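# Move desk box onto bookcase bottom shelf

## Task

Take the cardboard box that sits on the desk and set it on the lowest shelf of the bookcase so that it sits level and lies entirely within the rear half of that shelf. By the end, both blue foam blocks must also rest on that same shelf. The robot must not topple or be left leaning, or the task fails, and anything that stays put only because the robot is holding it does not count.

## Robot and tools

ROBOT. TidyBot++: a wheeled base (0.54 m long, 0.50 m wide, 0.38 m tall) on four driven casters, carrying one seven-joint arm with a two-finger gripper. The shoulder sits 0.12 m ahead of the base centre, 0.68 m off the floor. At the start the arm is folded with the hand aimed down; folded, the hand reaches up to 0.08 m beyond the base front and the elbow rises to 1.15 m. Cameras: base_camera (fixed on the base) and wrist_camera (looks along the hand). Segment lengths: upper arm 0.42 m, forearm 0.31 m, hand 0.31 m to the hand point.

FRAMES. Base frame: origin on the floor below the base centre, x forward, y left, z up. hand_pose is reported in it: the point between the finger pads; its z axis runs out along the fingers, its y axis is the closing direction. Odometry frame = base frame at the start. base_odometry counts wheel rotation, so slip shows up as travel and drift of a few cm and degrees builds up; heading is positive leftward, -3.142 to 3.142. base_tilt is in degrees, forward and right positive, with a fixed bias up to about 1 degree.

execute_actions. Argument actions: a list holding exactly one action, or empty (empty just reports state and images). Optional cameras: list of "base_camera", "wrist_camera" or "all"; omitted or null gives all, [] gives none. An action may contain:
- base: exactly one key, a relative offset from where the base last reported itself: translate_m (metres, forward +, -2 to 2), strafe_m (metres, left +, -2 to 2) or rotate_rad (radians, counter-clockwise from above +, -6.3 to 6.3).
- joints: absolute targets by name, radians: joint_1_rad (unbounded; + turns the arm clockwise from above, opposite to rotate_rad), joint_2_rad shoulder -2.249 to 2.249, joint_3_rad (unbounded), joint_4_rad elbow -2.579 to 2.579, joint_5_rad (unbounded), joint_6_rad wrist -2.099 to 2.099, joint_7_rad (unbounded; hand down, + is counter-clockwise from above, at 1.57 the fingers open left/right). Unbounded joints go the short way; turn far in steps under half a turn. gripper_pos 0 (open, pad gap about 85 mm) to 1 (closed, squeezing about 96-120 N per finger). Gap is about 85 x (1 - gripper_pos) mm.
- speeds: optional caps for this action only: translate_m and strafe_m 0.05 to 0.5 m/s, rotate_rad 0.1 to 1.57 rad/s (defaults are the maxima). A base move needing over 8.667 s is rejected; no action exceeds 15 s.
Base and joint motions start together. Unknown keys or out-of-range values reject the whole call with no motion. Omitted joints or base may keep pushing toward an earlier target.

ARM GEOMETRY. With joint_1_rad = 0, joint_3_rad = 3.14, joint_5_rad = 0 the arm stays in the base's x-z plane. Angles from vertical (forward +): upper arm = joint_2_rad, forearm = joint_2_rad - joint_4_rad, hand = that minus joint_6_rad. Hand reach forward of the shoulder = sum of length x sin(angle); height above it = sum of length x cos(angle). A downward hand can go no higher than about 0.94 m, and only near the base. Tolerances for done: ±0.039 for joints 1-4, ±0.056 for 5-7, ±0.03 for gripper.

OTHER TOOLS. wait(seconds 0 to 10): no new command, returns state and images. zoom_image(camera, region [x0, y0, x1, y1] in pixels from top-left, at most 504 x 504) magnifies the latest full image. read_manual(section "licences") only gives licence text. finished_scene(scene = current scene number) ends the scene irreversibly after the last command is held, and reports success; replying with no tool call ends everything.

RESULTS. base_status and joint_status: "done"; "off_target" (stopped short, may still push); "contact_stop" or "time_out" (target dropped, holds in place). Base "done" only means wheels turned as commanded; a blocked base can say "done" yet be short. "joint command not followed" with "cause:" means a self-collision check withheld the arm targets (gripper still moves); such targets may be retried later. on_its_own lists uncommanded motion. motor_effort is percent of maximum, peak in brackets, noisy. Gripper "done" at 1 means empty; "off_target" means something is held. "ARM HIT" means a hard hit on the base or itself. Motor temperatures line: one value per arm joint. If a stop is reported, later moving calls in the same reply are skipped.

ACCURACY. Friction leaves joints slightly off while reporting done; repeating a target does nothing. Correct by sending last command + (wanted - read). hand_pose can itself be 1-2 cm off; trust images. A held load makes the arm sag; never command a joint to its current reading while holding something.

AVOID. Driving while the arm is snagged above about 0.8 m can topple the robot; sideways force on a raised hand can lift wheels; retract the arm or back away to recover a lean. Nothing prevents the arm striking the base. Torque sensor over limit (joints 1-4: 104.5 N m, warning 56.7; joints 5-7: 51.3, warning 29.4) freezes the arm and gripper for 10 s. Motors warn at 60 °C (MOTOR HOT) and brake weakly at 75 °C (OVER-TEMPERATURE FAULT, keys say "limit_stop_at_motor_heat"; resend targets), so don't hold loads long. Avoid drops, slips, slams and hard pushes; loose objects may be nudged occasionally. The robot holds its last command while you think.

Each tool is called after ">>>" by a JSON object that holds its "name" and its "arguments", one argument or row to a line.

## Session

>>> {"name": "execute_actions", "arguments": {
  "actions": []
}}

Scene clock: 0.00 s.
Motor temperatures (°C, as the motors report them): [33 34 30 35 36 33 35]
base_odometry: x=+0.000 y=+0.000 heading=+0.000 (m, m, rad; odometry frame)
base_tilt: forward=+0.2 right=-0.1 (deg)
base_status: not commanded
joint_positions: joint_1_rad=-0.039 joint_2_rad=-0.391 joint_3_rad=+3.198 joint_4_rad=-2.536 joint_5_rad=+0.043 joint_6_rad=-0.883 joint_7_rad=+1.550 gripper_pos=+0.000
joint_status: not commanded
motor_effort: joint_1_rad=+1 joint_2_rad=-1 joint_3_rad=+1 joint_4_rad=+15 joint_5_rad=+0 joint_6_rad=+0 joint_7_rad=+0 (%)
hand_pose: x=+0.2583 y=-0.0089 z=+0.5909 quat_wxyz=(+0.007, +0.998, -0.005, +0.057) (m; base frame)
pictures: base_camera, wrist_camera
Images, in order (width x height): base_camera 644x364, wrist_camera 644x476.

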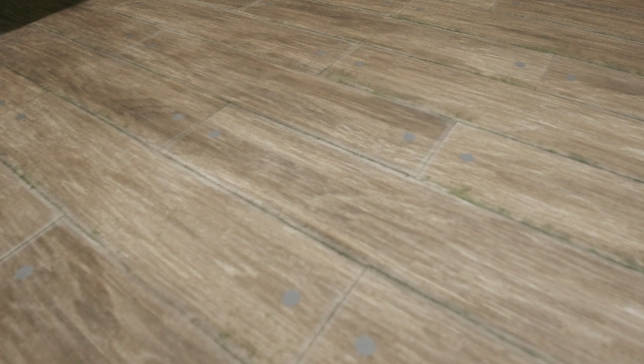

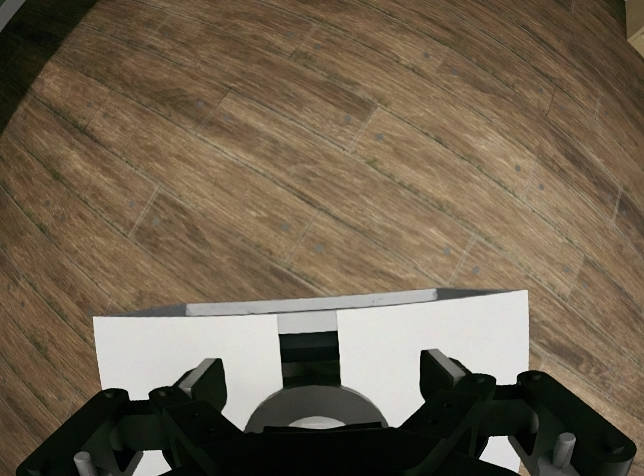

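>>> {"name": "execute_actions", "arguments": {
  "actions": [
    {"base":{"rotate_rad":0.95},"joints":{"joint_1_rad":0.0,"joint_2_rad":-0.5,"joint_3_rad":3.13,"joint_4_rad":-1.0,"joint_5_rad":-0.03,"joint_6_rad":-1.6,"joint_7_rad":1.59}}
  ]
}}

Scene clock: 3.00 s.
Motor temperatures (°C, as the motors report them): [33 34 30 35 36 33 35]
base_odometry: x=+0.000 y=+0.000 heading=+0.949 (m, m, rad; odometry frame)
base_tilt: forward=+0.2 right=-0.1 (deg)
base_status: done
joint_positions: joint_1_rad=-0.017 joint_2_rad=-0.491 joint_3_rad=+3.150 joint_4_rad=-1.010 joint_5_rad=+0.020 joint_6_rad=-1.578 joint_7_rad=+1.569 gripper_pos=+0.000
joint_status: all done
motor_effort: joint_1_rad=+2(0) joint_2_rad=+3(7) joint_3_rad=+1(1) joint_4_rad=+13(20) joint_5_rad=+0(1) joint_6_rad=+5(6) joint_7_rad=+0(1) (%)
hand_pose: x=+0.3459 y=-0.0045 z=+1.1697 quat_wxyz=(+0.004, +0.867, -0.003, +0.499) (m; base frame)
pictures: base_camera, wrist_camera
Images, in order (width x height): base_camera 644x364, wrist_camera 644x476.

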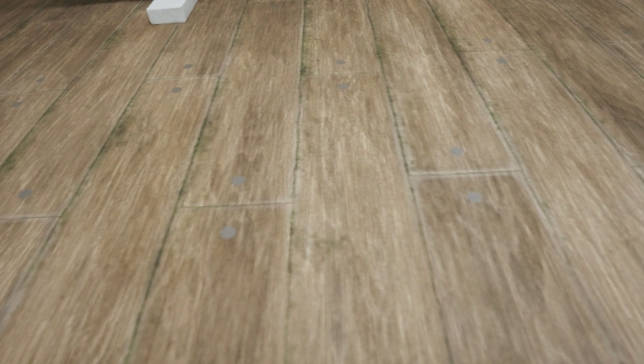

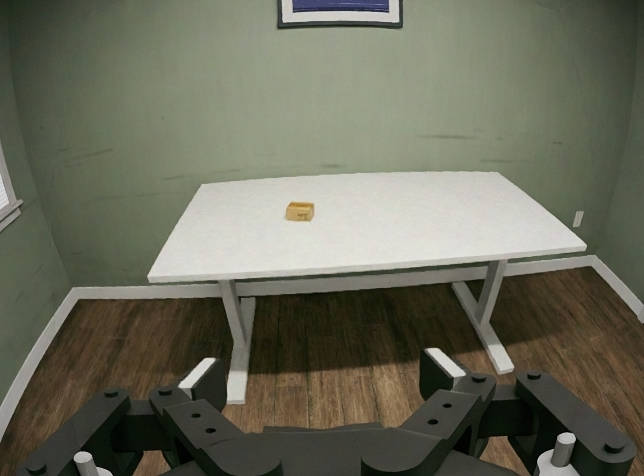

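>>> {"name": "execute_actions", "arguments": {
  "actions": [
    {"base":{"translate_m":0.6},"joints":{"joint_1_rad":-0.12,"joint_2_rad":0.35,"joint_4_rad":-0.95,"joint_6_rad":-1.7}}
  ]
}}

Scene clock: 6.33 s.
Motor temperatures (°C, as the motors report them): [33 34 30 35 36 33 35]
base_odometry: x=+0.349 y=+0.488 heading=+0.950 (m, m, rad; odometry frame)
base_tilt: forward=+0.2 right=-0.1 (deg)
base_status: done
joint_positions: joint_1_rad=-0.103 joint_2_rad=+0.358 joint_3_rad=+3.149 joint_4_rad=-0.963 joint_5_rad=+0.019 joint_6_rad=-1.678 joint_7_rad=+1.569 gripper_pos=+0.000
joint_status: all done
motor_effort: joint_1_rad=+2(2) joint_2_rad=-28(32) joint_3_rad=+0(1) joint_4_rad=+17(19) joint_5_rad=+0(1) joint_6_rad=+0(7) joint_7_rad=-1(0) (%)
hand_pose: x=+0.6134 y=+0.0436 z=+0.8456 quat_wxyz=(+0.007, +0.996, +0.045, +0.072) (m; base frame)
pictures: base_camera, wrist_camera
Images, in order (width x height): base_camera 644x364, wrist_camera 644x476.

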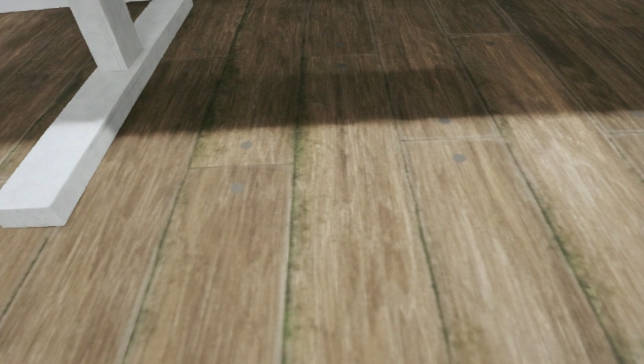

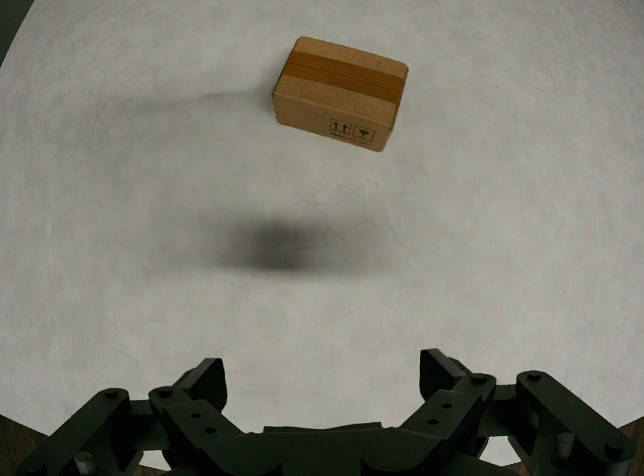

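>>> {"name": "execute_actions", "arguments": {
  "actions": [
    {"base":{"translate_m":0.14},"joints":{"joint_2_rad":0.59,"joint_4_rad":-0.55,"joint_6_rad":-2.0,"joint_7_rad":2.86}}
  ]
}}

Scene clock: 8.57 s.
Motor temperatures (°C, as the motors report them): [33 34 30 35 36 33 35]
base_odometry: x=+0.430 y=+0.603 heading=+0.951 (m, m, rad; odometry frame)
base_tilt: forward=+0.2 right=-0.1 (deg)
base_status: done
joint_positions: joint_1_rad=-0.105 joint_2_rad=+0.579 joint_3_rad=+3.148 joint_4_rad=-0.563 joint_5_rad=+0.019 joint_6_rad=-1.979 joint_7_rad=+2.847 gripper_pos=+0.000
joint_status: all done
motor_effort: joint_1_rad=+2(3) joint_2_rad=-34(35) joint_3_rad=+0(0) joint_4_rad=+16(18) joint_5_rad=+0(1) joint_6_rad=-1(1) joint_7_rad=+0(0) (%)
hand_pose: x=+0.6393 y=+0.0483 z=+0.8536 quat_wxyz=(+0.014, +0.775, +0.632, +0.003) (m; base frame)
pictures: base_camera, wrist_camera
Images, in order (width x height): base_camera 644x364, wrist_camera 644x476.

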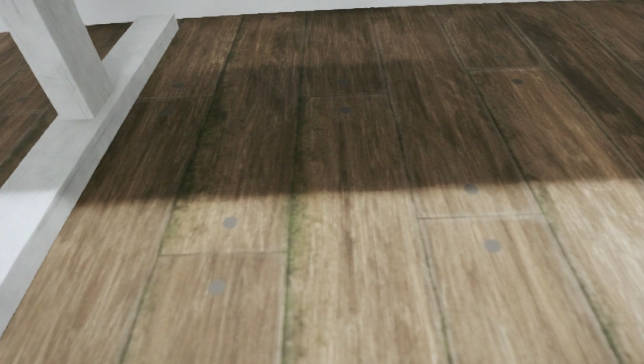

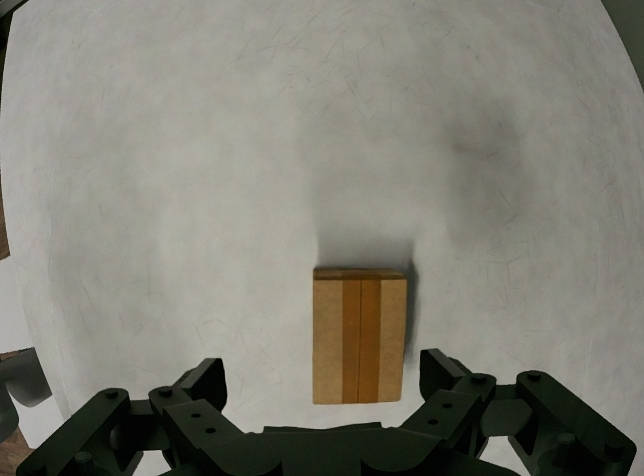

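>>> {"name": "execute_actions", "arguments": {
  "actions": [
    {"joints":{"joint_1_rad":-0.075,"joint_2_rad":0.62,"joint_4_rad":-0.67,"joint_6_rad":-1.825}}
  ],
  "cameras": ["wrist_camera"]
}}

Scene clock: 10.03 s.
Motor temperatures (°C, as the motors report them): [33 34 30 35 36 33 35]
base_odometry: x=+0.430 y=+0.603 heading=+0.951 (m, m, rad; odometry frame)
base_tilt: forward=+0.2 right=-0.1 (deg)
base_status: not commanded
joint_positions: joint_1_rad=-0.087 joint_2_rad=+0.619 joint_3_rad=+3.148 joint_4_rad=-0.661 joint_5_rad=+0.019 joint_6_rad=-1.843 joint_7_rad=+2.847 gripper_pos=+0.000
joint_status: all done
motor_effort: joint_1_rad=+2(2) joint_2_rad=-35(37) joint_3_rad=+0(0) joint_4_rad=+17(17) joint_5_rad=+0(0) joint_6_rad=-1(1) joint_7_rad=+0(0) (%)
hand_pose: x=+0.6687 y=+0.0412 z=+0.8037 quat_wxyz=(+0.014, +0.780, +0.626, +0.002) (m; base frame)
pictures: wrist_camera
Images, in order (width x height): wrist_camera 644x476.

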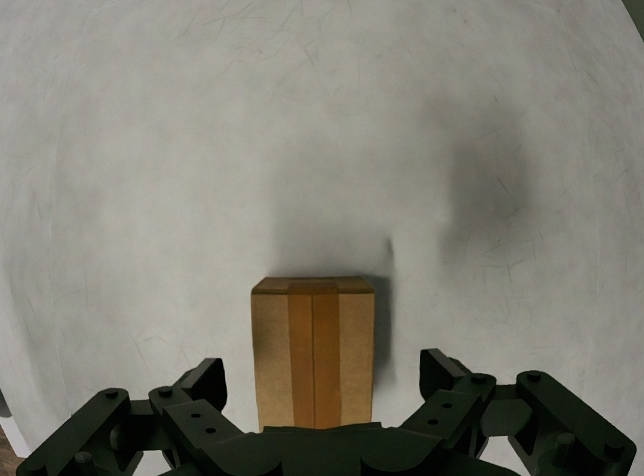

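>>> {"name": "execute_actions", "arguments": {
  "actions": [
    {"joints":{"joint_2_rad":0.59,"joint_4_rad":-0.86,"joint_6_rad":-1.68}}
  ],
  "cameras": ["wrist_camera"]
}}

>>> {"name": "execute_actions", "arguments": {
  "actions": [
    {"joints":{"gripper_pos":1}}
  ],
  "cameras": ["wrist_camera"]
}}

Scene clock: 11.97 s.
Motor temperatures (°C, as the motors report them): [33 34 30 35 36 33 35]
base_odometry: x=+0.430 y=+0.603 heading=+0.951 (m, m, rad; odometry frame)
base_tilt: forward=+0.2 right=-0.1 (deg)
base_status: not commanded
joint_positions: joint_1_rad=-0.087 joint_2_rad=+0.603 joint_3_rad=+3.148 joint_4_rad=-0.850 joint_5_rad=+0.019 joint_6_rad=-1.701 joint_7_rad=+2.847 gripper_pos=+0.000
joint_status: all done
motor_effort: joint_1_rad=+1(2) joint_2_rad=-35(36) joint_3_rad=+0(0) joint_4_rad=+17(17) joint_5_rad=+0(0) joint_6_rad=-1(1) joint_7_rad=+0(0) (%)
hand_pose: x=+0.6645 y=+0.0405 z=+0.7538 quat_wxyz=(+0.006, +0.779, +0.627, -0.012) (m; base frame)
pictures: wrist_camera
Images, in order (width x height): wrist_camera 644x476.

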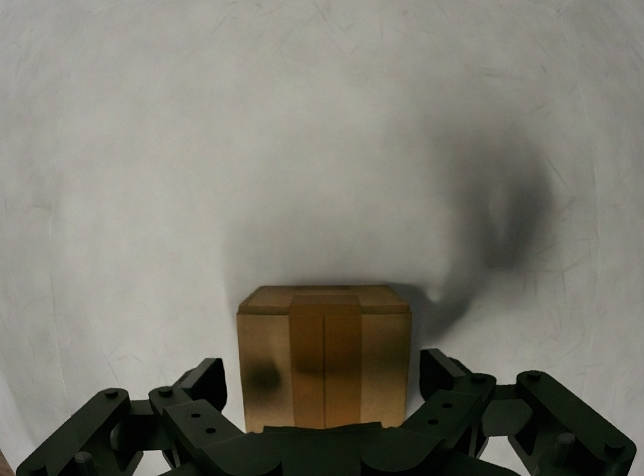

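Scene clock: 13.07 s.
Motor temperatures (°C, as the motors report them): [33 34 30 35 37 33 35]
base_odometry: x=+0.430 y=+0.602 heading=+0.951 (m, m, rad; odometry frame)
base_tilt: forward=+0.2 right=-0.1 (deg)
base_status: not commanded
joint_positions: joint_1_rad=-0.087 joint_2_rad=+0.599 joint_3_rad=+3.148 joint_4_rad=-0.852 joint_5_rad=+0.019 joint_6_rad=-1.701 joint_7_rad=+2.847 gripper_pos=+0.348
joint_status: gripper_pos off_target (ended at +0.348, target +1.000)
motor_effort: joint_1_rad=+2(1) joint_2_rad=-35(36) joint_3_rad=+0(0) joint_4_rad=+17(17) joint_5_rad=+0(0) joint_6_rad=-1(1) joint_7_rad=+0(0) (%)
hand_pose: x=+0.6638 y=+0.0404 z=+0.7559 quat_wxyz=(+0.006, +0.779, +0.627, -0.010) (m; base frame)
pictures: wrist_camera
Images, in order (width x height): wrist_camera 644x476.

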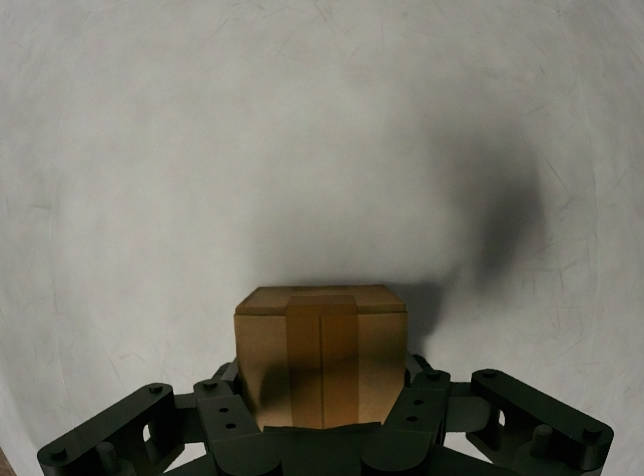

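>>> {"name": "execute_actions", "arguments": {
  "actions": [
    {"joints":{"joint_2_rad":0.55}}
  ],
  "cameras": []
}}

>>> {"name": "execute_actions", "arguments": {
  "actions": [
    {"joints":{"joint_7_rad":1.55,"joint_1_rad":0.0}}
  ],
  "cameras": []
}}

>>> {"name": "execute_actions", "arguments": {
  "actions": [
    {"joints":{"joint_2_rad":0.605}}
  ],
  "cameras": ["wrist_camera"]
}}

>>> {"name": "execute_actions", "arguments": {
  "actions": [
    {"joints":{"gripper_pos":0}}
  ],
  "cameras": []
}}

>>> {"name": "execute_actions", "arguments": {
  "actions": [
    {"joints":{"joint_2_rad":0.04,"joint_4_rad":-1.2,"joint_6_rad":-1.2}}
  ],
  "cameras": []
}}

>>> {"name": "execute_actions", "arguments": {
  "actions": [
    {"joints":{"joint_4_rad":-2.0,"joint_6_rad":-0.04}}
  ],
  "cameras": ["wrist_camera"]
}}

Scene clock: 14.70 s.
Motor temperatures (°C, as the motors report them): [33 34 30 35 37 33 35]
base_odometry: x=+0.430 y=+0.602 heading=+0.951 (m, m, rad; odometry frame)
base_tilt: forward=+0.2 right=-0.1 (deg)
base_status: not commanded
joint_positions: joint_1_rad=-0.087 joint_2_rad=+0.560 joint_3_rad=+3.148 joint_4_rad=-0.853 joint_5_rad=+0.019 joint_6_rad=-1.701 joint_7_rad=+2.847 gripper_pos=+0.348
joint_status: all done
motor_effort: joint_1_rad=+2(1) joint_2_rad=-34(38) joint_3_rad=+0(0) joint_4_rad=+17(18) joint_5_rad=+1(0) joint_6_rad=+0(1) joint_7_rad=-1(0) (%)
hand_pose: x=+0.6602 y=+0.0401 z=+0.7767 quat_wxyz=(+0.017, +0.779, +0.627, +0.005) (m; base frame)
pictures: none
No camera images: the call's "cameras" was empty. Leave "cameras" out to get every camera's image.

Scene clock: 16.27 s.
Motor temperatures (°C, as the motors report them): [33 34 30 35 37 33 35]
base_odometry: x=+0.430 y=+0.602 heading=+0.951 (m, m, rad; odometry frame)
base_tilt: forward=+0.2 right=-0.1 (deg)
base_status: not commanded
joint_positions: joint_1_rad=-0.013 joint_2_rad=+0.560 joint_3_rad=+3.147 joint_4_rad=-0.853 joint_5_rad=+0.019 joint_6_rad=-1.701 joint_7_rad=+1.550 gripper_pos=+0.348
joint_status: all done
motor_effort: joint_1_rad=+2(0) joint_2_rad=-34(34) joint_3_rad=+0(0) joint_4_rad=+18(18) joint_5_rad=+0(0) joint_6_rad=-1(0) joint_7_rad=+0(1) (%)
hand_pose: x=+0.6617 y=+0.0004 z=+0.7767 quat_wxyz=(+0.011, +1.000, -0.007, +0.014) (m; base frame)
pictures: none
No camera images: the call's "cameras" was empty. Leave "cameras" out to get every camera's image.

Scene clock: 17.30 s.
Motor temperatures (°C, as the motors report them): [33 34 30 35 37 33 35]
base_odometry: x=+0.430 y=+0.602 heading=+0.951 (m, m, rad; odometry frame)
base_tilt: forward=+0.2 right=-0.1 (deg)
base_status: not commanded
joint_positions: joint_1_rad=-0.013 joint_2_rad=+0.599 joint_3_rad=+3.147 joint_4_rad=-0.854 joint_5_rad=+0.018 joint_6_rad=-1.700 joint_7_rad=+1.550 gripper_pos=+0.348
joint_status: all done
motor_effort: joint_1_rad=+1(0) joint_2_rad=-31(37) joint_3_rad=+0(0) joint_4_rad=+14(18) joint_5_rad=+0(1) joint_6_rad=-1(1) joint_7_rad=+0(0) (%)
hand_pose: x=+0.6649 y=+0.0005 z=+0.7554 quat_wxyz=(+0.011, +1.000, -0.007, -0.005) (m; base frame)
pictures: wrist_camera
Images, in order (width x height): wrist_camera 644x476.

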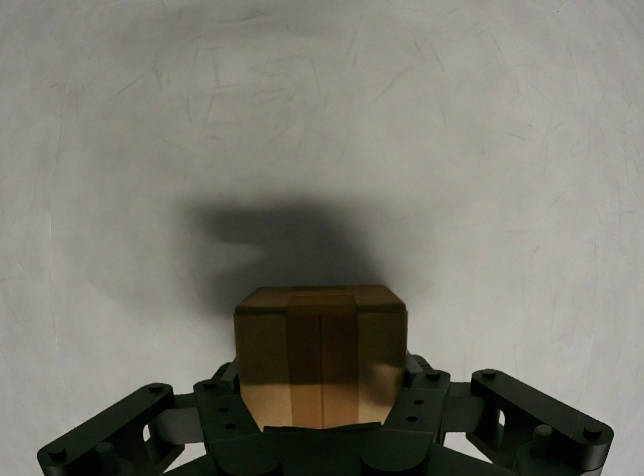

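Scene clock: 18.40 s.
Motor temperatures (°C, as the motors report them): [33 34 30 35 37 33 35]
base_odometry: x=+0.430 y=+0.602 heading=+0.951 (m, m, rad; odometry frame)
base_tilt: forward=+0.2 right=-0.1 (deg)
base_status: not commanded
joint_positions: joint_1_rad=-0.013 joint_2_rad=+0.601 joint_3_rad=+3.147 joint_4_rad=-0.855 joint_5_rad=+0.018 joint_6_rad=-1.700 joint_7_rad=+1.550 gripper_pos=+0.000
joint_status: all done
motor_effort: joint_1_rad=+1(1) joint_2_rad=-35(35) joint_3_rad=+0(0) joint_4_rad=+17(17) joint_5_rad=+0(0) joint_6_rad=-1(1) joint_7_rad=+0(0) (%)
hand_pose: x=+0.6648 y=+0.0005 z=+0.7537 quat_wxyz=(+0.011, +1.000, -0.007, -0.007) (m; base frame)
pictures: none
No camera images: the call's "cameras" was empty. Leave "cameras" out to get every camera's image.

Scene clock: 20.23 s.
Motor temperatures (°C, as the motors report them): [33 34 30 35 37 33 35]
base_odometry: x=+0.430 y=+0.602 heading=+0.951 (m, m, rad; odometry frame)
base_tilt: forward=+0.2 right=-0.1 (deg)
base_status: not commanded
joint_positions: joint_1_rad=-0.013 joint_2_rad=+0.039 joint_3_rad=+3.147 joint_4_rad=-1.186 joint_5_rad=+0.018 joint_6_rad=-1.221 joint_7_rad=+1.550 gripper_pos=+0.000
joint_status: all done
motor_effort: joint_1_rad=+2(2) joint_2_rad=-19(37) joint_3_rad=+1(0) joint_4_rad=+19(20) joint_5_rad=+0(1) joint_6_rad=+4(3) joint_7_rad=+0(0) (%)
hand_pose: x=+0.6309 y=-0.0002 z=+0.9698 quat_wxyz=(+0.004, +0.940, -0.006, +0.341) (m; base frame)
pictures: none
No camera images: the call's "cameras" was empty. Leave "cameras" out to get every camera's image.

Scene clock: 22.30 s.
Motor temperatures (°C, as the motors report them): [33 34 30 35 37 33 35]
base_odometry: x=+0.430 y=+0.602 heading=+0.951 (m, m, rad; odometry frame)
base_tilt: forward=+0.2 right=-0.1 (deg)
base_status: not commanded
joint_positions: joint_1_rad=-0.013 joint_2_rad=+0.039 joint_3_rad=+3.147 joint_4_rad=-1.989 joint_5_rad=+0.018 joint_6_rad=-0.061 joint_7_rad=+1.550 gripper_pos=+0.000
joint_status: all done
motor_effort: joint_1_rad=+2(1) joint_2_rad=-20(22) joint_3_rad=+0(1) joint_4_rad=+20(22) joint_5_rad=+0(1) joint_6_rad=+6(6) joint_7_rad=+0(0) (%)
hand_pose: x=+0.6880 y=+0.0052 z=+0.8090 quat_wxyz=(-0.002, +0.865, +0.002, +0.502) (m; base frame)
pictures: wrist_camera
Images, in order (width x height): wrist_camera 644x476.

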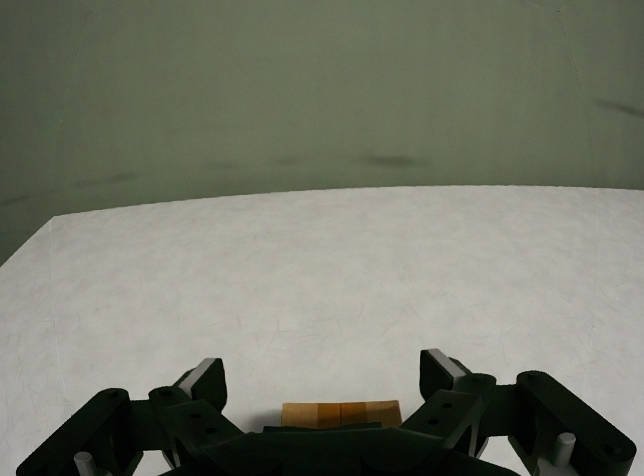

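>>> {"name": "execute_actions", "arguments": {
  "actions": [
    {"base":{"translate_m":-0.08},"joints":{"joint_1_rad":0.02,"joint_7_rad":1.59}}
  ],
  "cameras": []
}}

>>> {"name": "execute_actions", "arguments": {
  "actions": [
    {"joints":{"joint_4_rad":-2.175,"joint_6_rad":0.125}}
  ],
  "cameras": ["wrist_camera"]
}}

Scene clock: 23.77 s.
Motor temperatures (°C, as the motors report them): [33 34 30 35 37 33 35]
base_odometry: x=+0.384 y=+0.537 heading=+0.950 (m, m, rad; odometry frame)
base_tilt: forward=+0.2 right=-0.1 (deg)
base_status: done
joint_positions: joint_1_rad=+0.007 joint_2_rad=+0.037 joint_3_rad=+3.145 joint_4_rad=-1.992 joint_5_rad=+0.018 joint_6_rad=-0.060 joint_7_rad=+1.571 gripper_pos=+0.000
joint_status: all done
motor_effort: joint_1_rad=+2(2) joint_2_rad=-20(22) joint_3_rad=+1(0) joint_4_rad=+20(21) joint_5_rad=+0(0) joint_6_rad=+6(7) joint_7_rad=+0(0) (%)
hand_pose: x=+0.6870 y=-0.0051 z=+0.8096 quat_wxyz=(+0.008, +0.864, +0.003, +0.503) (m; base frame)
pictures: none
No camera images: the call's "cameras" was empty. Leave "cameras" out to get every camera's image.

Scene clock: 24.93 s.
Motor temperatures (°C, as the motors report them): [33 34 30 35 37 33 35]
base_odometry: x=+0.384 y=+0.537 heading=+0.950 (m, m, rad; odometry frame)
base_tilt: forward=+0.2 right=-0.1 (deg)
base_status: not commanded
joint_positions: joint_1_rad=+0.007 joint_2_rad=+0.037 joint_3_rad=+3.145 joint_4_rad=-2.168 joint_5_rad=+0.018 joint_6_rad=+0.103 joint_7_rad=+1.571 gripper_pos=+0.000
joint_status: all done
motor_effort: joint_1_rad=+2(1) joint_2_rad=-19(21) joint_3_rad=+1(0) joint_4_rad=+18(20) joint_5_rad=+0(0) joint_6_rad=+5(6) joint_7_rad=+0(0) (%)
hand_pose: x=+0.6561 y=-0.0038 z=+0.7585 quat_wxyz=(+0.007, +0.868, +0.004, +0.497) (m; base frame)
pictures: wrist_camera
Images, in order (width x height): wrist_camera 644x476.

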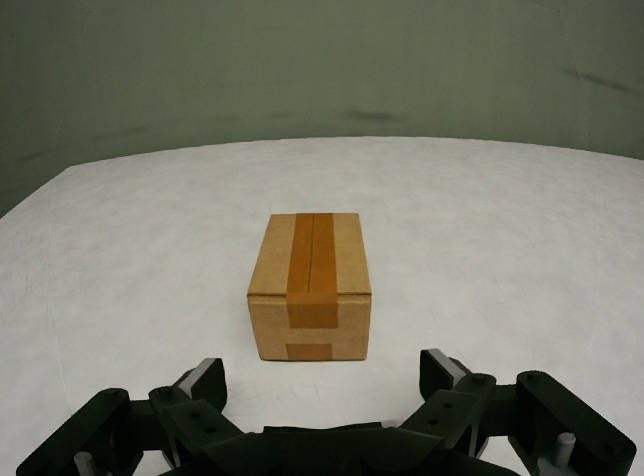

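>>> {"name": "execute_actions", "arguments": {
  "actions": [
    {"base":{"translate_m":0.065},"speeds":{"translate_m":0.08},"joints":{"joint_1_rad":-0.012,"joint_2_rad":0.058}}
  ],
  "cameras": ["wrist_camera"]
}}

Scene clock: 26.57 s.
Motor temperatures (°C, as the motors report them): [33 34 30 35 37 33 35]
base_odometry: x=+0.422 y=+0.590 heading=+0.952 (m, m, rad; odometry frame)
base_tilt: forward=+0.2 right=-0.1 (deg)
base_status: done
joint_positions: joint_1_rad=-0.006 joint_2_rad=+0.052 joint_3_rad=+3.144 joint_4_rad=-2.169 joint_5_rad=+0.018 joint_6_rad=+0.104 joint_7_rad=+1.571 gripper_pos=+0.000
joint_status: all done
motor_effort: joint_1_rad=+1(1) joint_2_rad=-19(20) joint_3_rad=+1(1) joint_4_rad=+18(19) joint_5_rad=+0(0) joint_6_rad=+6(6) joint_7_rad=+0(0) (%)
hand_pose: x=+0.6573 y=+0.0041 z=+0.7506 quat_wxyz=(+0.003, +0.871, +0.010, +0.491) (m; base frame)
pictures: wrist_camera
Images, in order (width x height): wrist_camera 644x476.

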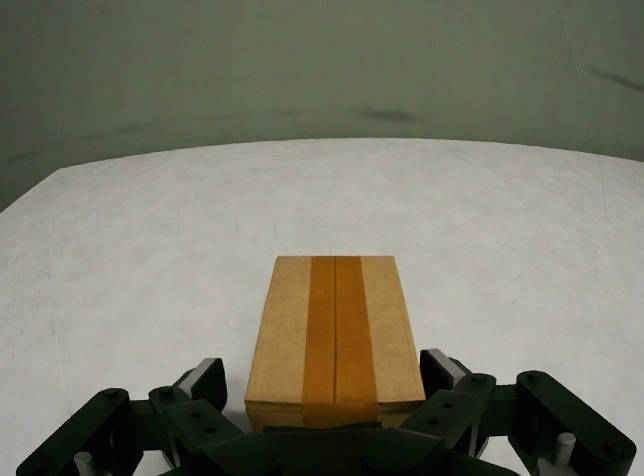

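Lowering about a centimetre more, then gripping.

>>> {"name": "execute_actions", "arguments": {
  "actions": [
    {"joints":{"joint_1_rad":0.014,"joint_2_rad":0.078}}
  ],
  "cameras": []
}}

>>> {"name": "execute_actions", "arguments": {
  "actions": [
    {"joints":{"gripper_pos":1}}
  ],
  "cameras": ["wrist_camera"]
}}

>>> {"name": "execute_actions", "arguments": {
  "actions": [
    {"joints":{"joint_2_rad":-0.1}}
  ],
  "cameras": ["wrist_camera"]
}}

>>> {"name": "execute_actions", "arguments": {
  "actions": [
    {"base":{"translate_m":-0.6}}
  ],
  "cameras": []
}}

>>> {"name": "execute_actions", "arguments": {
  "actions": [
    {"base":{"rotate_rad":-3.14},"joints":{"joint_2_rad":-0.4,"joint_4_rad":-2.2,"joint_6_rad":-0.4}}
  ]
}}

Scene clock: 28.03 s.
Motor temperatures (°C, as the motors report them): [33 34 30 35 37 33 35]
base_odometry: x=+0.422 y=+0.590 heading=+0.952 (m, m, rad; odometry frame)
base_tilt: forward=+0.2 right=-0.1 (deg)
base_status: not commanded
joint_positions: joint_1_rad=+0.007 joint_2_rad=+0.067 joint_3_rad=+3.144 joint_4_rad=-2.169 joint_5_rad=+0.018 joint_6_rad=+0.104 joint_7_rad=+1.571 gripper_pos=+0.000
joint_status: all done
motor_effort: joint_1_rad=+1(2) joint_2_rad=-19(20) joint_3_rad=+1(0) joint_4_rad=+18(18) joint_5_rad=+0(0) joint_6_rad=+6(6) joint_7_rad=+0(0) (%)
hand_pose: x=+0.6583 y=-0.0029 z=+0.7420 quat_wxyz=(+0.006, +0.875, +0.005, +0.484) (m; base frame)
pictures: none
No camera images: the call's "cameras" was empty. Leave "cameras" out to get every camera's image.

Scene clock: 29.13 s.
Motor temperatures (°C, as the motors report them): [33 34 30 35 37 33 35]
base_odometry: x=+0.422 y=+0.590 heading=+0.951 (m, m, rad; odometry frame)
base_tilt: forward=+0.2 right=-0.1 (deg)
base_status: not commanded
joint_positions: joint_1_rad=+0.007 joint_2_rad=+0.068 joint_3_rad=+3.144 joint_4_rad=-2.168 joint_5_rad=+0.018 joint_6_rad=+0.107 joint_7_rad=+1.571 gripper_pos=+0.348
joint_status: gripper_pos off_target (ended at +0.348, target +1.000)
motor_effort: joint_1_rad=+1(1) joint_2_rad=-18(20) joint_3_rad=+1(1) joint_4_rad=+17(19) joint_5_rad=+0(1) joint_6_rad=+5(6) joint_7_rad=+0(0) (%)
hand_pose: x=+0.6587 y=-0.0029 z=+0.7424 quat_wxyz=(+0.006, +0.875, +0.005, +0.485) (m; base frame)
pictures: wrist_camera
Images, in order (width x height): wrist_camera 644x476.

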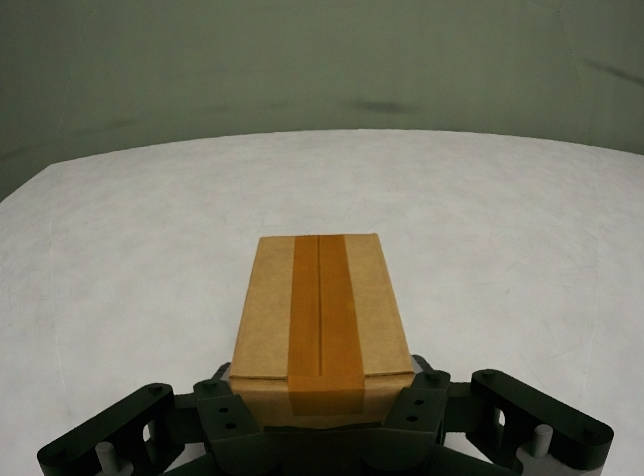

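Scene clock: 30.27 s.
Motor temperatures (°C, as the motors report them): [33 34 30 35 37 33 35]
base_odometry: x=+0.422 y=+0.590 heading=+0.951 (m, m, rad; odometry frame)
base_tilt: forward=+0.2 right=-0.1 (deg)
base_status: not commanded
joint_positions: joint_1_rad=+0.007 joint_2_rad=-0.097 joint_3_rad=+3.144 joint_4_rad=-2.173 joint_5_rad=+0.018 joint_6_rad=+0.107 joint_7_rad=+1.571 gripper_pos=+0.348
joint_status: all done
motor_effort: joint_1_rad=+1(2) joint_2_rad=-16(23) joint_3_rad=+1(1) joint_4_rad=+21(21) joint_5_rad=+0(0) joint_6_rad=+8(7) joint_7_rad=+0(0) (%)
hand_pose: x=+0.6401 y=-0.0028 z=+0.8274 quat_wxyz=(+0.007, +0.833, +0.004, +0.553) (m; base frame)
pictures: wrist_camera
Images, in order (width x height): wrist_camera 644x476.

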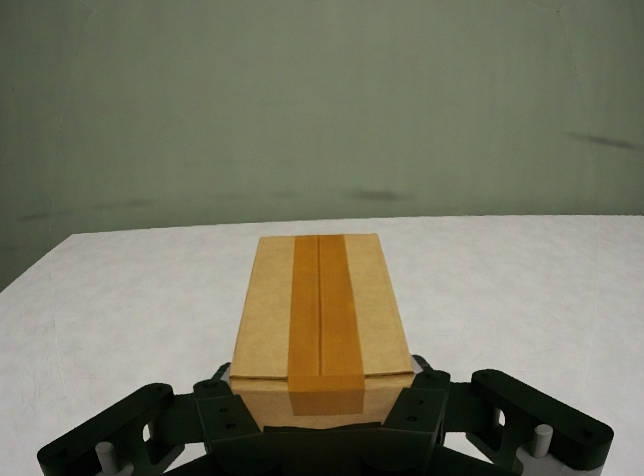

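Scene clock: 32.97 s.
Motor temperatures (°C, as the motors report them): [33 34 30 35 37 33 35]
base_odometry: x=+0.074 y=+0.101 heading=+0.952 (m, m, rad; odometry frame)
base_tilt: forward=+0.2 right=-0.1 (deg)
base_status: done
joint_positions: joint_1_rad=+0.007 joint_2_rad=-0.097 joint_3_rad=+3.143 joint_4_rad=-2.175 joint_5_rad=+0.018 joint_6_rad=+0.107 joint_7_rad=+1.571 gripper_pos=+0.348
joint_status: not commanded
motor_effort: joint_1_rad=+1(0) joint_2_rad=-16(19) joint_3_rad=+1(1) joint_4_rad=+21(22) joint_5_rad=+0(0) joint_6_rad=+6(7) joint_7_rad=+0(0) (%)
hand_pose: x=+0.6398 y=-0.0025 z=+0.8267 quat_wxyz=(+0.007, +0.834, +0.005, +0.552) (m; base frame)
pictures: none
No camera images: the call's "cameras" was empty. Leave "cameras" out to get every camera's image.

Scene clock: 36.27 s.
Motor temperatures (°C, as the motors report them): [33 34 30 35 37 33 35]
base_odometry: x=+0.074 y=+0.101 heading=-2.187 (m, m, rad; odometry frame)
base_tilt: forward=+0.2 right=-0.1 (deg)
base_status: done
joint_positions: joint_1_rad=+0.007 joint_2_rad=-0.387 joint_3_rad=+3.139 joint_4_rad=-2.190 joint_5_rad=+0.018 joint_6_rad=-0.383 joint_7_rad=+1.571 gripper_pos=+0.348
joint_status: all done
motor_effort: joint_1_rad=+2(4) joint_2_rad=-7(17) joint_3_rad=+1(3) joint_4_rad=+22(22) joint_5_rad=+0(0) joint_6_rad=+6(7) joint_7_rad=+0(0) (%)
hand_pose: x=+0.5204 y=-0.0023 z=+0.8195 quat_wxyz=(+0.008, +0.888, +0.004, +0.460) (m; base frame)
pictures: base_camera, wrist_camera
Images, in order (width x height): base_camera 644x364, wrist_camera 644x476.

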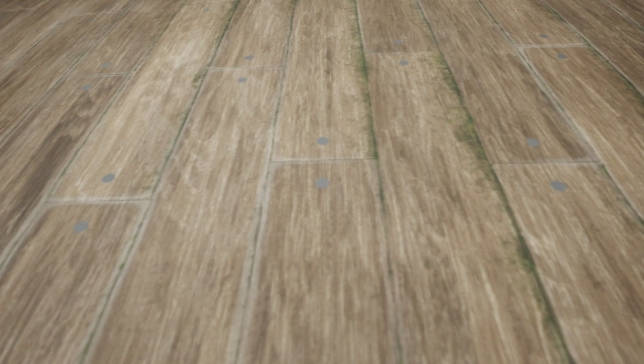

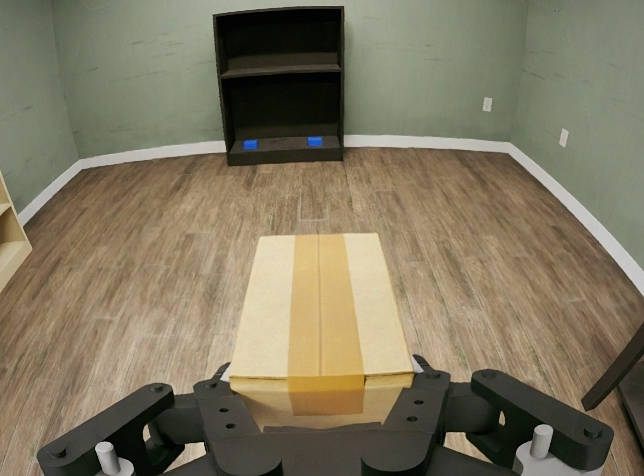

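>>> {"name": "execute_actions", "arguments": {
  "actions": [
    {"base":{"strafe_m":0.25},"joints":{"joint_2_rad":1.66,"joint_4_rad":-1.19,"joint_6_rad":0.77}}
  ],
  "cameras": []
}}

>>> {"name": "execute_actions", "arguments": {
  "actions": [
    {"base":{"translate_m":1.45}}
  ]
}}

Scene clock: 39.93 s.
Motor temperatures (°C, as the motors report them): [33 34 30 35 37 33 35]
base_odometry: x=+0.278 y=-0.044 heading=-2.188 (m, m, rad; odometry frame)
base_tilt: forward=+0.2 right=-0.1 (deg)
base_status: done
joint_positions: joint_1_rad=+0.008 joint_2_rad=+1.663 joint_3_rad=+3.135 joint_4_rad=-1.208 joint_5_rad=+0.018 joint_6_rad=+0.743 joint_7_rad=+1.571 gripper_pos=+0.348
joint_status: all done
motor_effort: joint_1_rad=+2(1) joint_2_rad=-43(47) joint_3_rad=+0(1) joint_4_rad=+10(22) joint_5_rad=+0(0) joint_6_rad=+7(7) joint_7_rad=+0(0) (%)
hand_pose: x=+0.8864 y=+0.0018 z=+0.1757 quat_wxyz=(-0.003, +0.874, +0.004, +0.486) (m; base frame)
pictures: none
No camera images: the call's "cameras" was empty. Leave "cameras" out to get every camera's image.

Scene clock: 44.17 s.
Motor temperatures (°C, as the motors report them): [33 34 30 35 37 33 35]
base_odometry: x=-0.560 y=-1.227 heading=-2.187 (m, m, rad; odometry frame)
base_tilt: forward=+0.2 right=-0.1 (deg)
base_status: done
joint_positions: joint_1_rad=+0.008 joint_2_rad=+1.664 joint_3_rad=+3.135 joint_4_rad=-1.200 joint_5_rad=+0.018 joint_6_rad=+0.745 joint_7_rad=+1.571 gripper_pos=+0.348
joint_status: not commanded
motor_effort: joint_1_rad=+2(0) joint_2_rad=-43(44) joint_3_rad=+0(1) joint_4_rad=+10(11) joint_5_rad=+0(0) joint_6_rad=+6(7) joint_7_rad=+0(0) (%)
hand_pose: x=+0.8898 y=+0.0015 z=+0.1783 quat_wxyz=(-0.003, +0.872, +0.003, +0.489) (m; base frame)
pictures: base_camera, wrist_camera
Images, in order (width x height): base_camera 644x364, wrist_camera 644x476.

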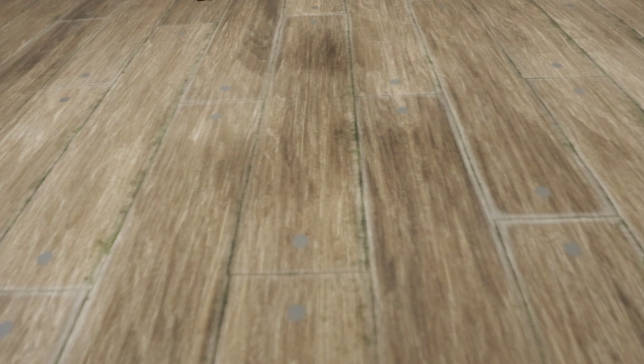

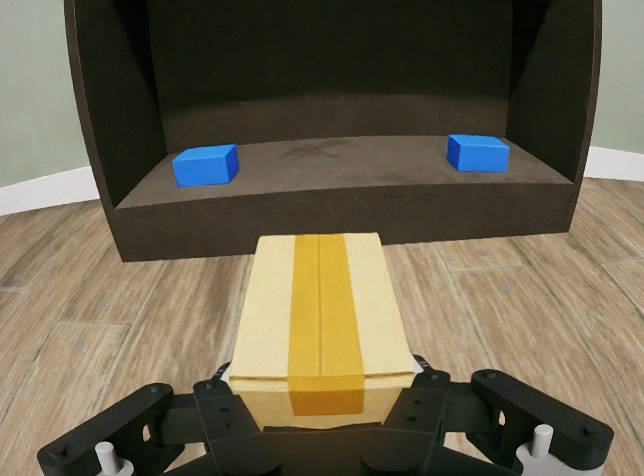

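>>> {"name": "execute_actions", "arguments": {
  "actions": [
    {"base":{"translate_m":0.5},"speeds":{"translate_m":0.3}}
  ]
}}

Scene clock: 46.97 s.
Motor temperatures (°C, as the motors report them): [33 34 30 35 37 33 35]
base_odometry: x=-0.848 y=-1.636 heading=-2.187 (m, m, rad; odometry frame)
base_tilt: forward=+0.2 right=-0.1 (deg)
base_status: done
joint_positions: joint_1_rad=+0.008 joint_2_rad=+1.664 joint_3_rad=+3.135 joint_4_rad=-1.198 joint_5_rad=+0.018 joint_6_rad=+0.745 joint_7_rad=+1.571 gripper_pos=+0.348
joint_status: not commanded
motor_effort: joint_1_rad=+1(5) joint_2_rad=-43(45) joint_3_rad=+0(1) joint_4_rad=+10(11) joint_5_rad=+0(0) joint_6_rad=+7(7) joint_7_rad=+0(0) (%)
hand_pose: x=+0.8904 y=+0.0013 z=+0.1786 quat_wxyz=(-0.002, +0.872, +0.003, +0.490) (m; base frame)
pictures: base_camera, wrist_camera
Images, in order (width x height): base_camera 644x364, wrist_camera 644x476.

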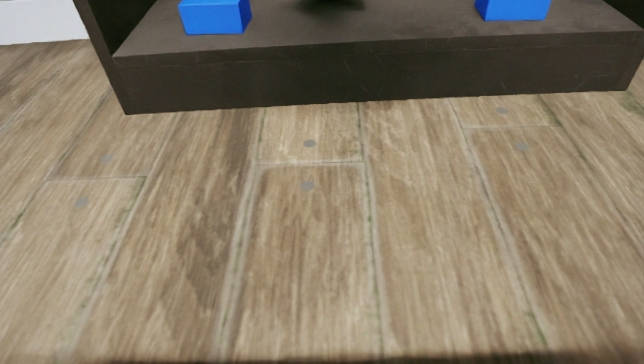

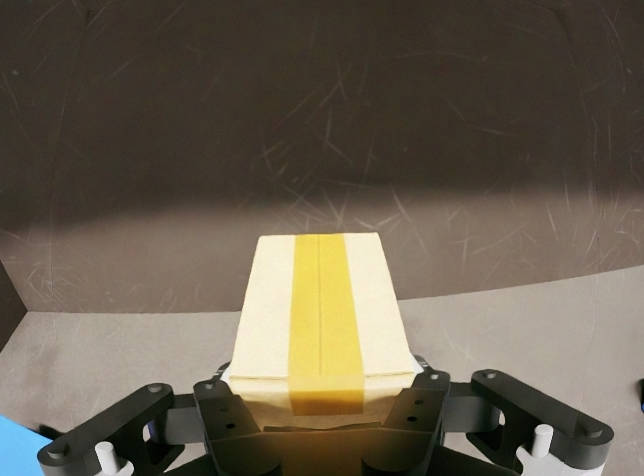

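>>> {"name": "execute_actions", "arguments": {
  "actions": [
    {"base":{"translate_m":0.08},"speeds":{"translate_m":0.1},"joints":{"joint_2_rad":1.755,"joint_6_rad":0.86}}
  ]
}}

>>> {"name": "execute_actions", "arguments": {
  "actions": [
    {"joints":{"joint_2_rad":1.79,"joint_6_rad":0.885}}
  ]
}}

Scene clock: 48.60 s.
Motor temperatures (°C, as the motors report them): [33 34 30 35 37 33 35]
base_odometry: x=-0.895 y=-1.701 heading=-2.186 (m, m, rad; odometry frame)
base_tilt: forward=+0.2 right=-0.1 (deg)
base_status: done
joint_positions: joint_1_rad=+0.009 joint_2_rad=+1.758 joint_3_rad=+3.135 joint_4_rad=-1.195 joint_5_rad=+0.017 joint_6_rad=+0.835 joint_7_rad=+1.571 gripper_pos=+0.348
joint_status: all done
motor_effort: joint_1_rad=+2(5) joint_2_rad=-41(44) joint_3_rad=+0(1) joint_4_rad=+8(11) joint_5_rad=+0(1) joint_6_rad=+6(6) joint_7_rad=+0(1) (%)
hand_pose: x=+0.8571 y=+0.0016 z=+0.1326 quat_wxyz=(-0.003, +0.872, +0.003, +0.490) (m; base frame)
pictures: base_camera, wrist_camera
Images, in order (width x height): base_camera 644x364, wrist_camera 644x476.

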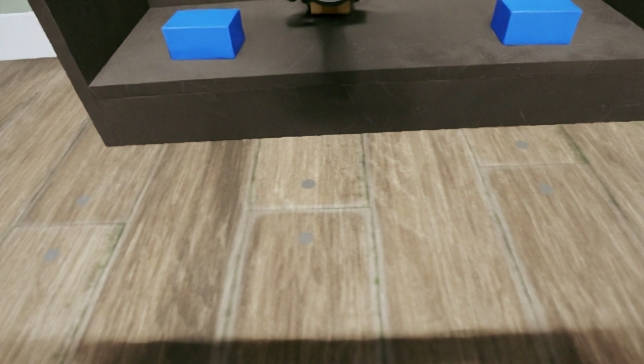

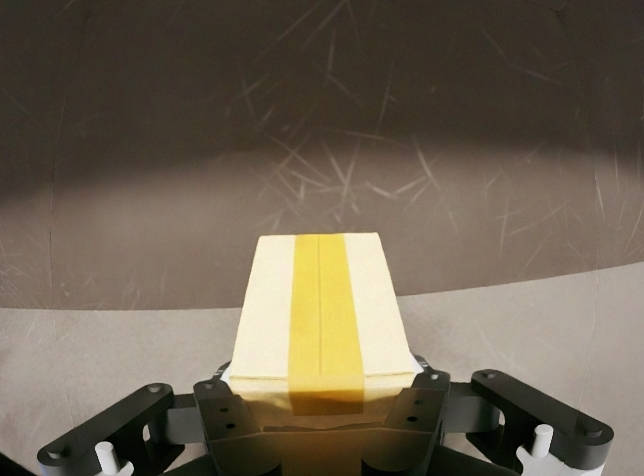

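Scene clock: 49.30 s.
Motor temperatures (°C, as the motors report them): [33 35 30 35 37 33 35]
base_odometry: x=-0.895 y=-1.701 heading=-2.186 (m, m, rad; odometry frame)
base_tilt: forward=+0.2 right=-0.1 (deg)
base_status: not commanded
joint_positions: joint_1_rad=+0.009 joint_2_rad=+1.780 joint_3_rad=+3.135 joint_4_rad=-1.195 joint_5_rad=+0.017 joint_6_rad=+0.867 joint_7_rad=+1.571 gripper_pos=+0.348
joint_status: all done
motor_effort: joint_1_rad=+2(2) joint_2_rad=-40(42) joint_3_rad=+0(1) joint_4_rad=+8(8) joint_5_rad=+1(0) joint_6_rad=+6(6) joint_7_rad=+0(1) (%)
hand_pose: x=+0.8507 y=+0.0017 z=+0.1258 quat_wxyz=(-0.003, +0.869, +0.003, +0.495) (m; base frame)
pictures: base_camera, wrist_camera
Images, in order (width x height): base_camera 644x364, wrist_camera 644x476.

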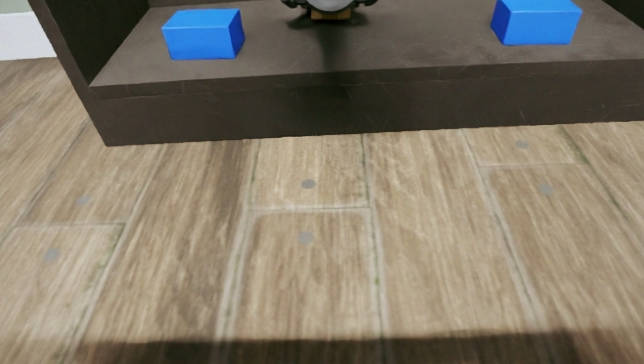

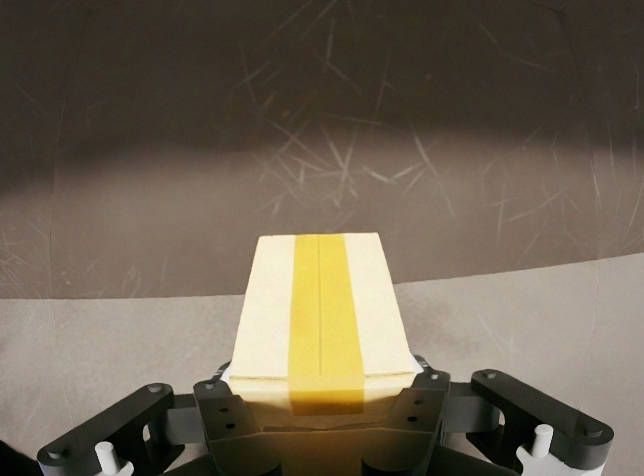

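>>> {"name": "execute_actions", "arguments": {
  "actions": [
    {"base":{"translate_m":0.015},"speeds":{"translate_m":0.05},"joints":{"joint_2_rad":1.8}}
  ],
  "cameras": ["wrist_camera"]
}}

>>> {"name": "execute_actions", "arguments": {
  "actions": [
    {"joints":{"gripper_pos":0,"joint_2_rad":1.78}}
  ],
  "cameras": []
}}

>>> {"name": "execute_actions", "arguments": {
  "actions": [
    {"base":{"translate_m":-0.22},"joints":{"joint_2_rad":1.75}}
  ]
}}

Scene clock: 50.50 s.
Motor temperatures (°C, as the motors report them): [33 35 30 35 37 33 35]
base_odometry: x=-0.903 y=-1.714 heading=-2.186 (m, m, rad; odometry frame)
base_tilt: forward=+0.2 right=-0.1 (deg)
base_status: done
joint_positions: joint_1_rad=+0.009 joint_2_rad=+1.781 joint_3_rad=+3.135 joint_4_rad=-1.194 joint_5_rad=+0.017 joint_6_rad=+0.871 joint_7_rad=+1.571 gripper_pos=+0.348
joint_status: all done
motor_effort: joint_1_rad=+2(4) joint_2_rad=-37(40) joint_3_rad=+0(1) joint_4_rad=+6(8) joint_5_rad=+0(1) joint_6_rad=+5(6) joint_7_rad=+0(1) (%)
hand_pose: x=+0.8504 y=+0.0016 z=+0.1256 quat_wxyz=(-0.003, +0.868, +0.002, +0.496) (m; base frame)
pictures: wrist_camera
Images, in order (width x height): wrist_camera 644x476.

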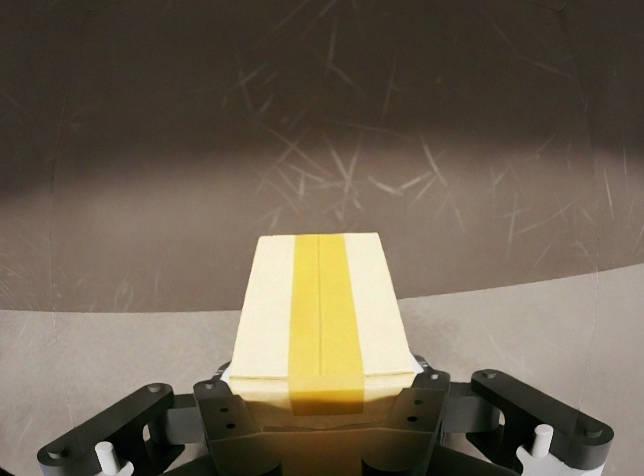

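Scene clock: 51.60 s.
Motor temperatures (°C, as the motors report them): [33 35 30 35 37 33 35]
base_odometry: x=-0.903 y=-1.714 heading=-2.186 (m, m, rad; odometry frame)
base_tilt: forward=+0.2 right=-0.1 (deg)
base_status: not commanded
joint_positions: joint_1_rad=+0.009 joint_2_rad=+1.781 joint_3_rad=+3.135 joint_4_rad=-1.194 joint_5_rad=+0.017 joint_6_rad=+0.871 joint_7_rad=+1.571 gripper_pos=+0.000
joint_status: all done
motor_effort: joint_1_rad=+2(2) joint_2_rad=-40(42) joint_3_rad=+0(1) joint_4_rad=+7(8) joint_5_rad=+0(0) joint_6_rad=+5(7) joint_7_rad=+0(0) (%)
hand_pose: x=+0.8507 y=+0.0016 z=+0.1260 quat_wxyz=(-0.003, +0.868, +0.002, +0.496) (m; base frame)
pictures: none
No camera images: the call's "cameras" was empty. Leave "cameras" out to get every camera's image.

Scene clock: 53.30 s.
Motor temperatures (°C, as the motors report them): [33 35 30 35 37 33 35]
base_odometry: x=-0.776 y=-1.534 heading=-2.186 (m, m, rad; odometry frame)
base_tilt: forward=+0.2 right=-0.1 (deg)
base_status: done
joint_positions: joint_1_rad=+0.010 joint_2_rad=+1.751 joint_3_rad=+3.135 joint_4_rad=-1.192 joint_5_rad=+0.016 joint_6_rad=+0.871 joint_7_rad=+1.571 gripper_pos=+0.000
joint_status: all done
motor_effort: joint_1_rad=+2(3) joint_2_rad=-41(43) joint_3_rad=+0(2) joint_4_rad=+8(10) joint_5_rad=+0(1) joint_6_rad=+6(6) joint_7_rad=+0(0) (%)
hand_pose: x=+0.8681 y=-0.0001 z=+0.1490 quat_wxyz=(-0.002, +0.860, +0.001, +0.510) (m; base frame)
pictures: base_camera, wrist_camera
Images, in order (width x height): base_camera 644x364, wrist_camera 644x476.

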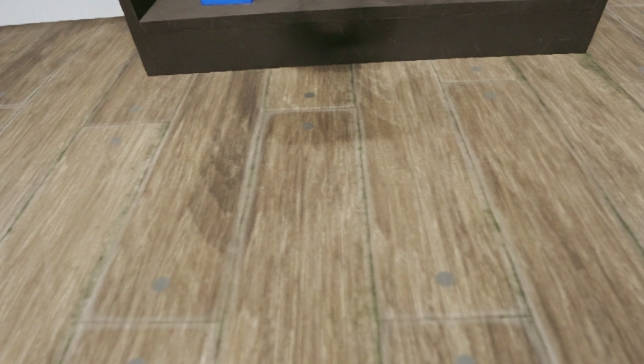

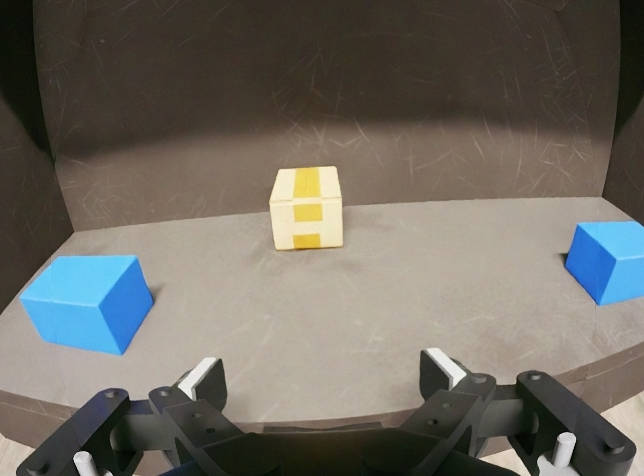

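>>> {"name": "finished_scene", "arguments": {
  "scene": 2
}}

The scene is finished: the task was done.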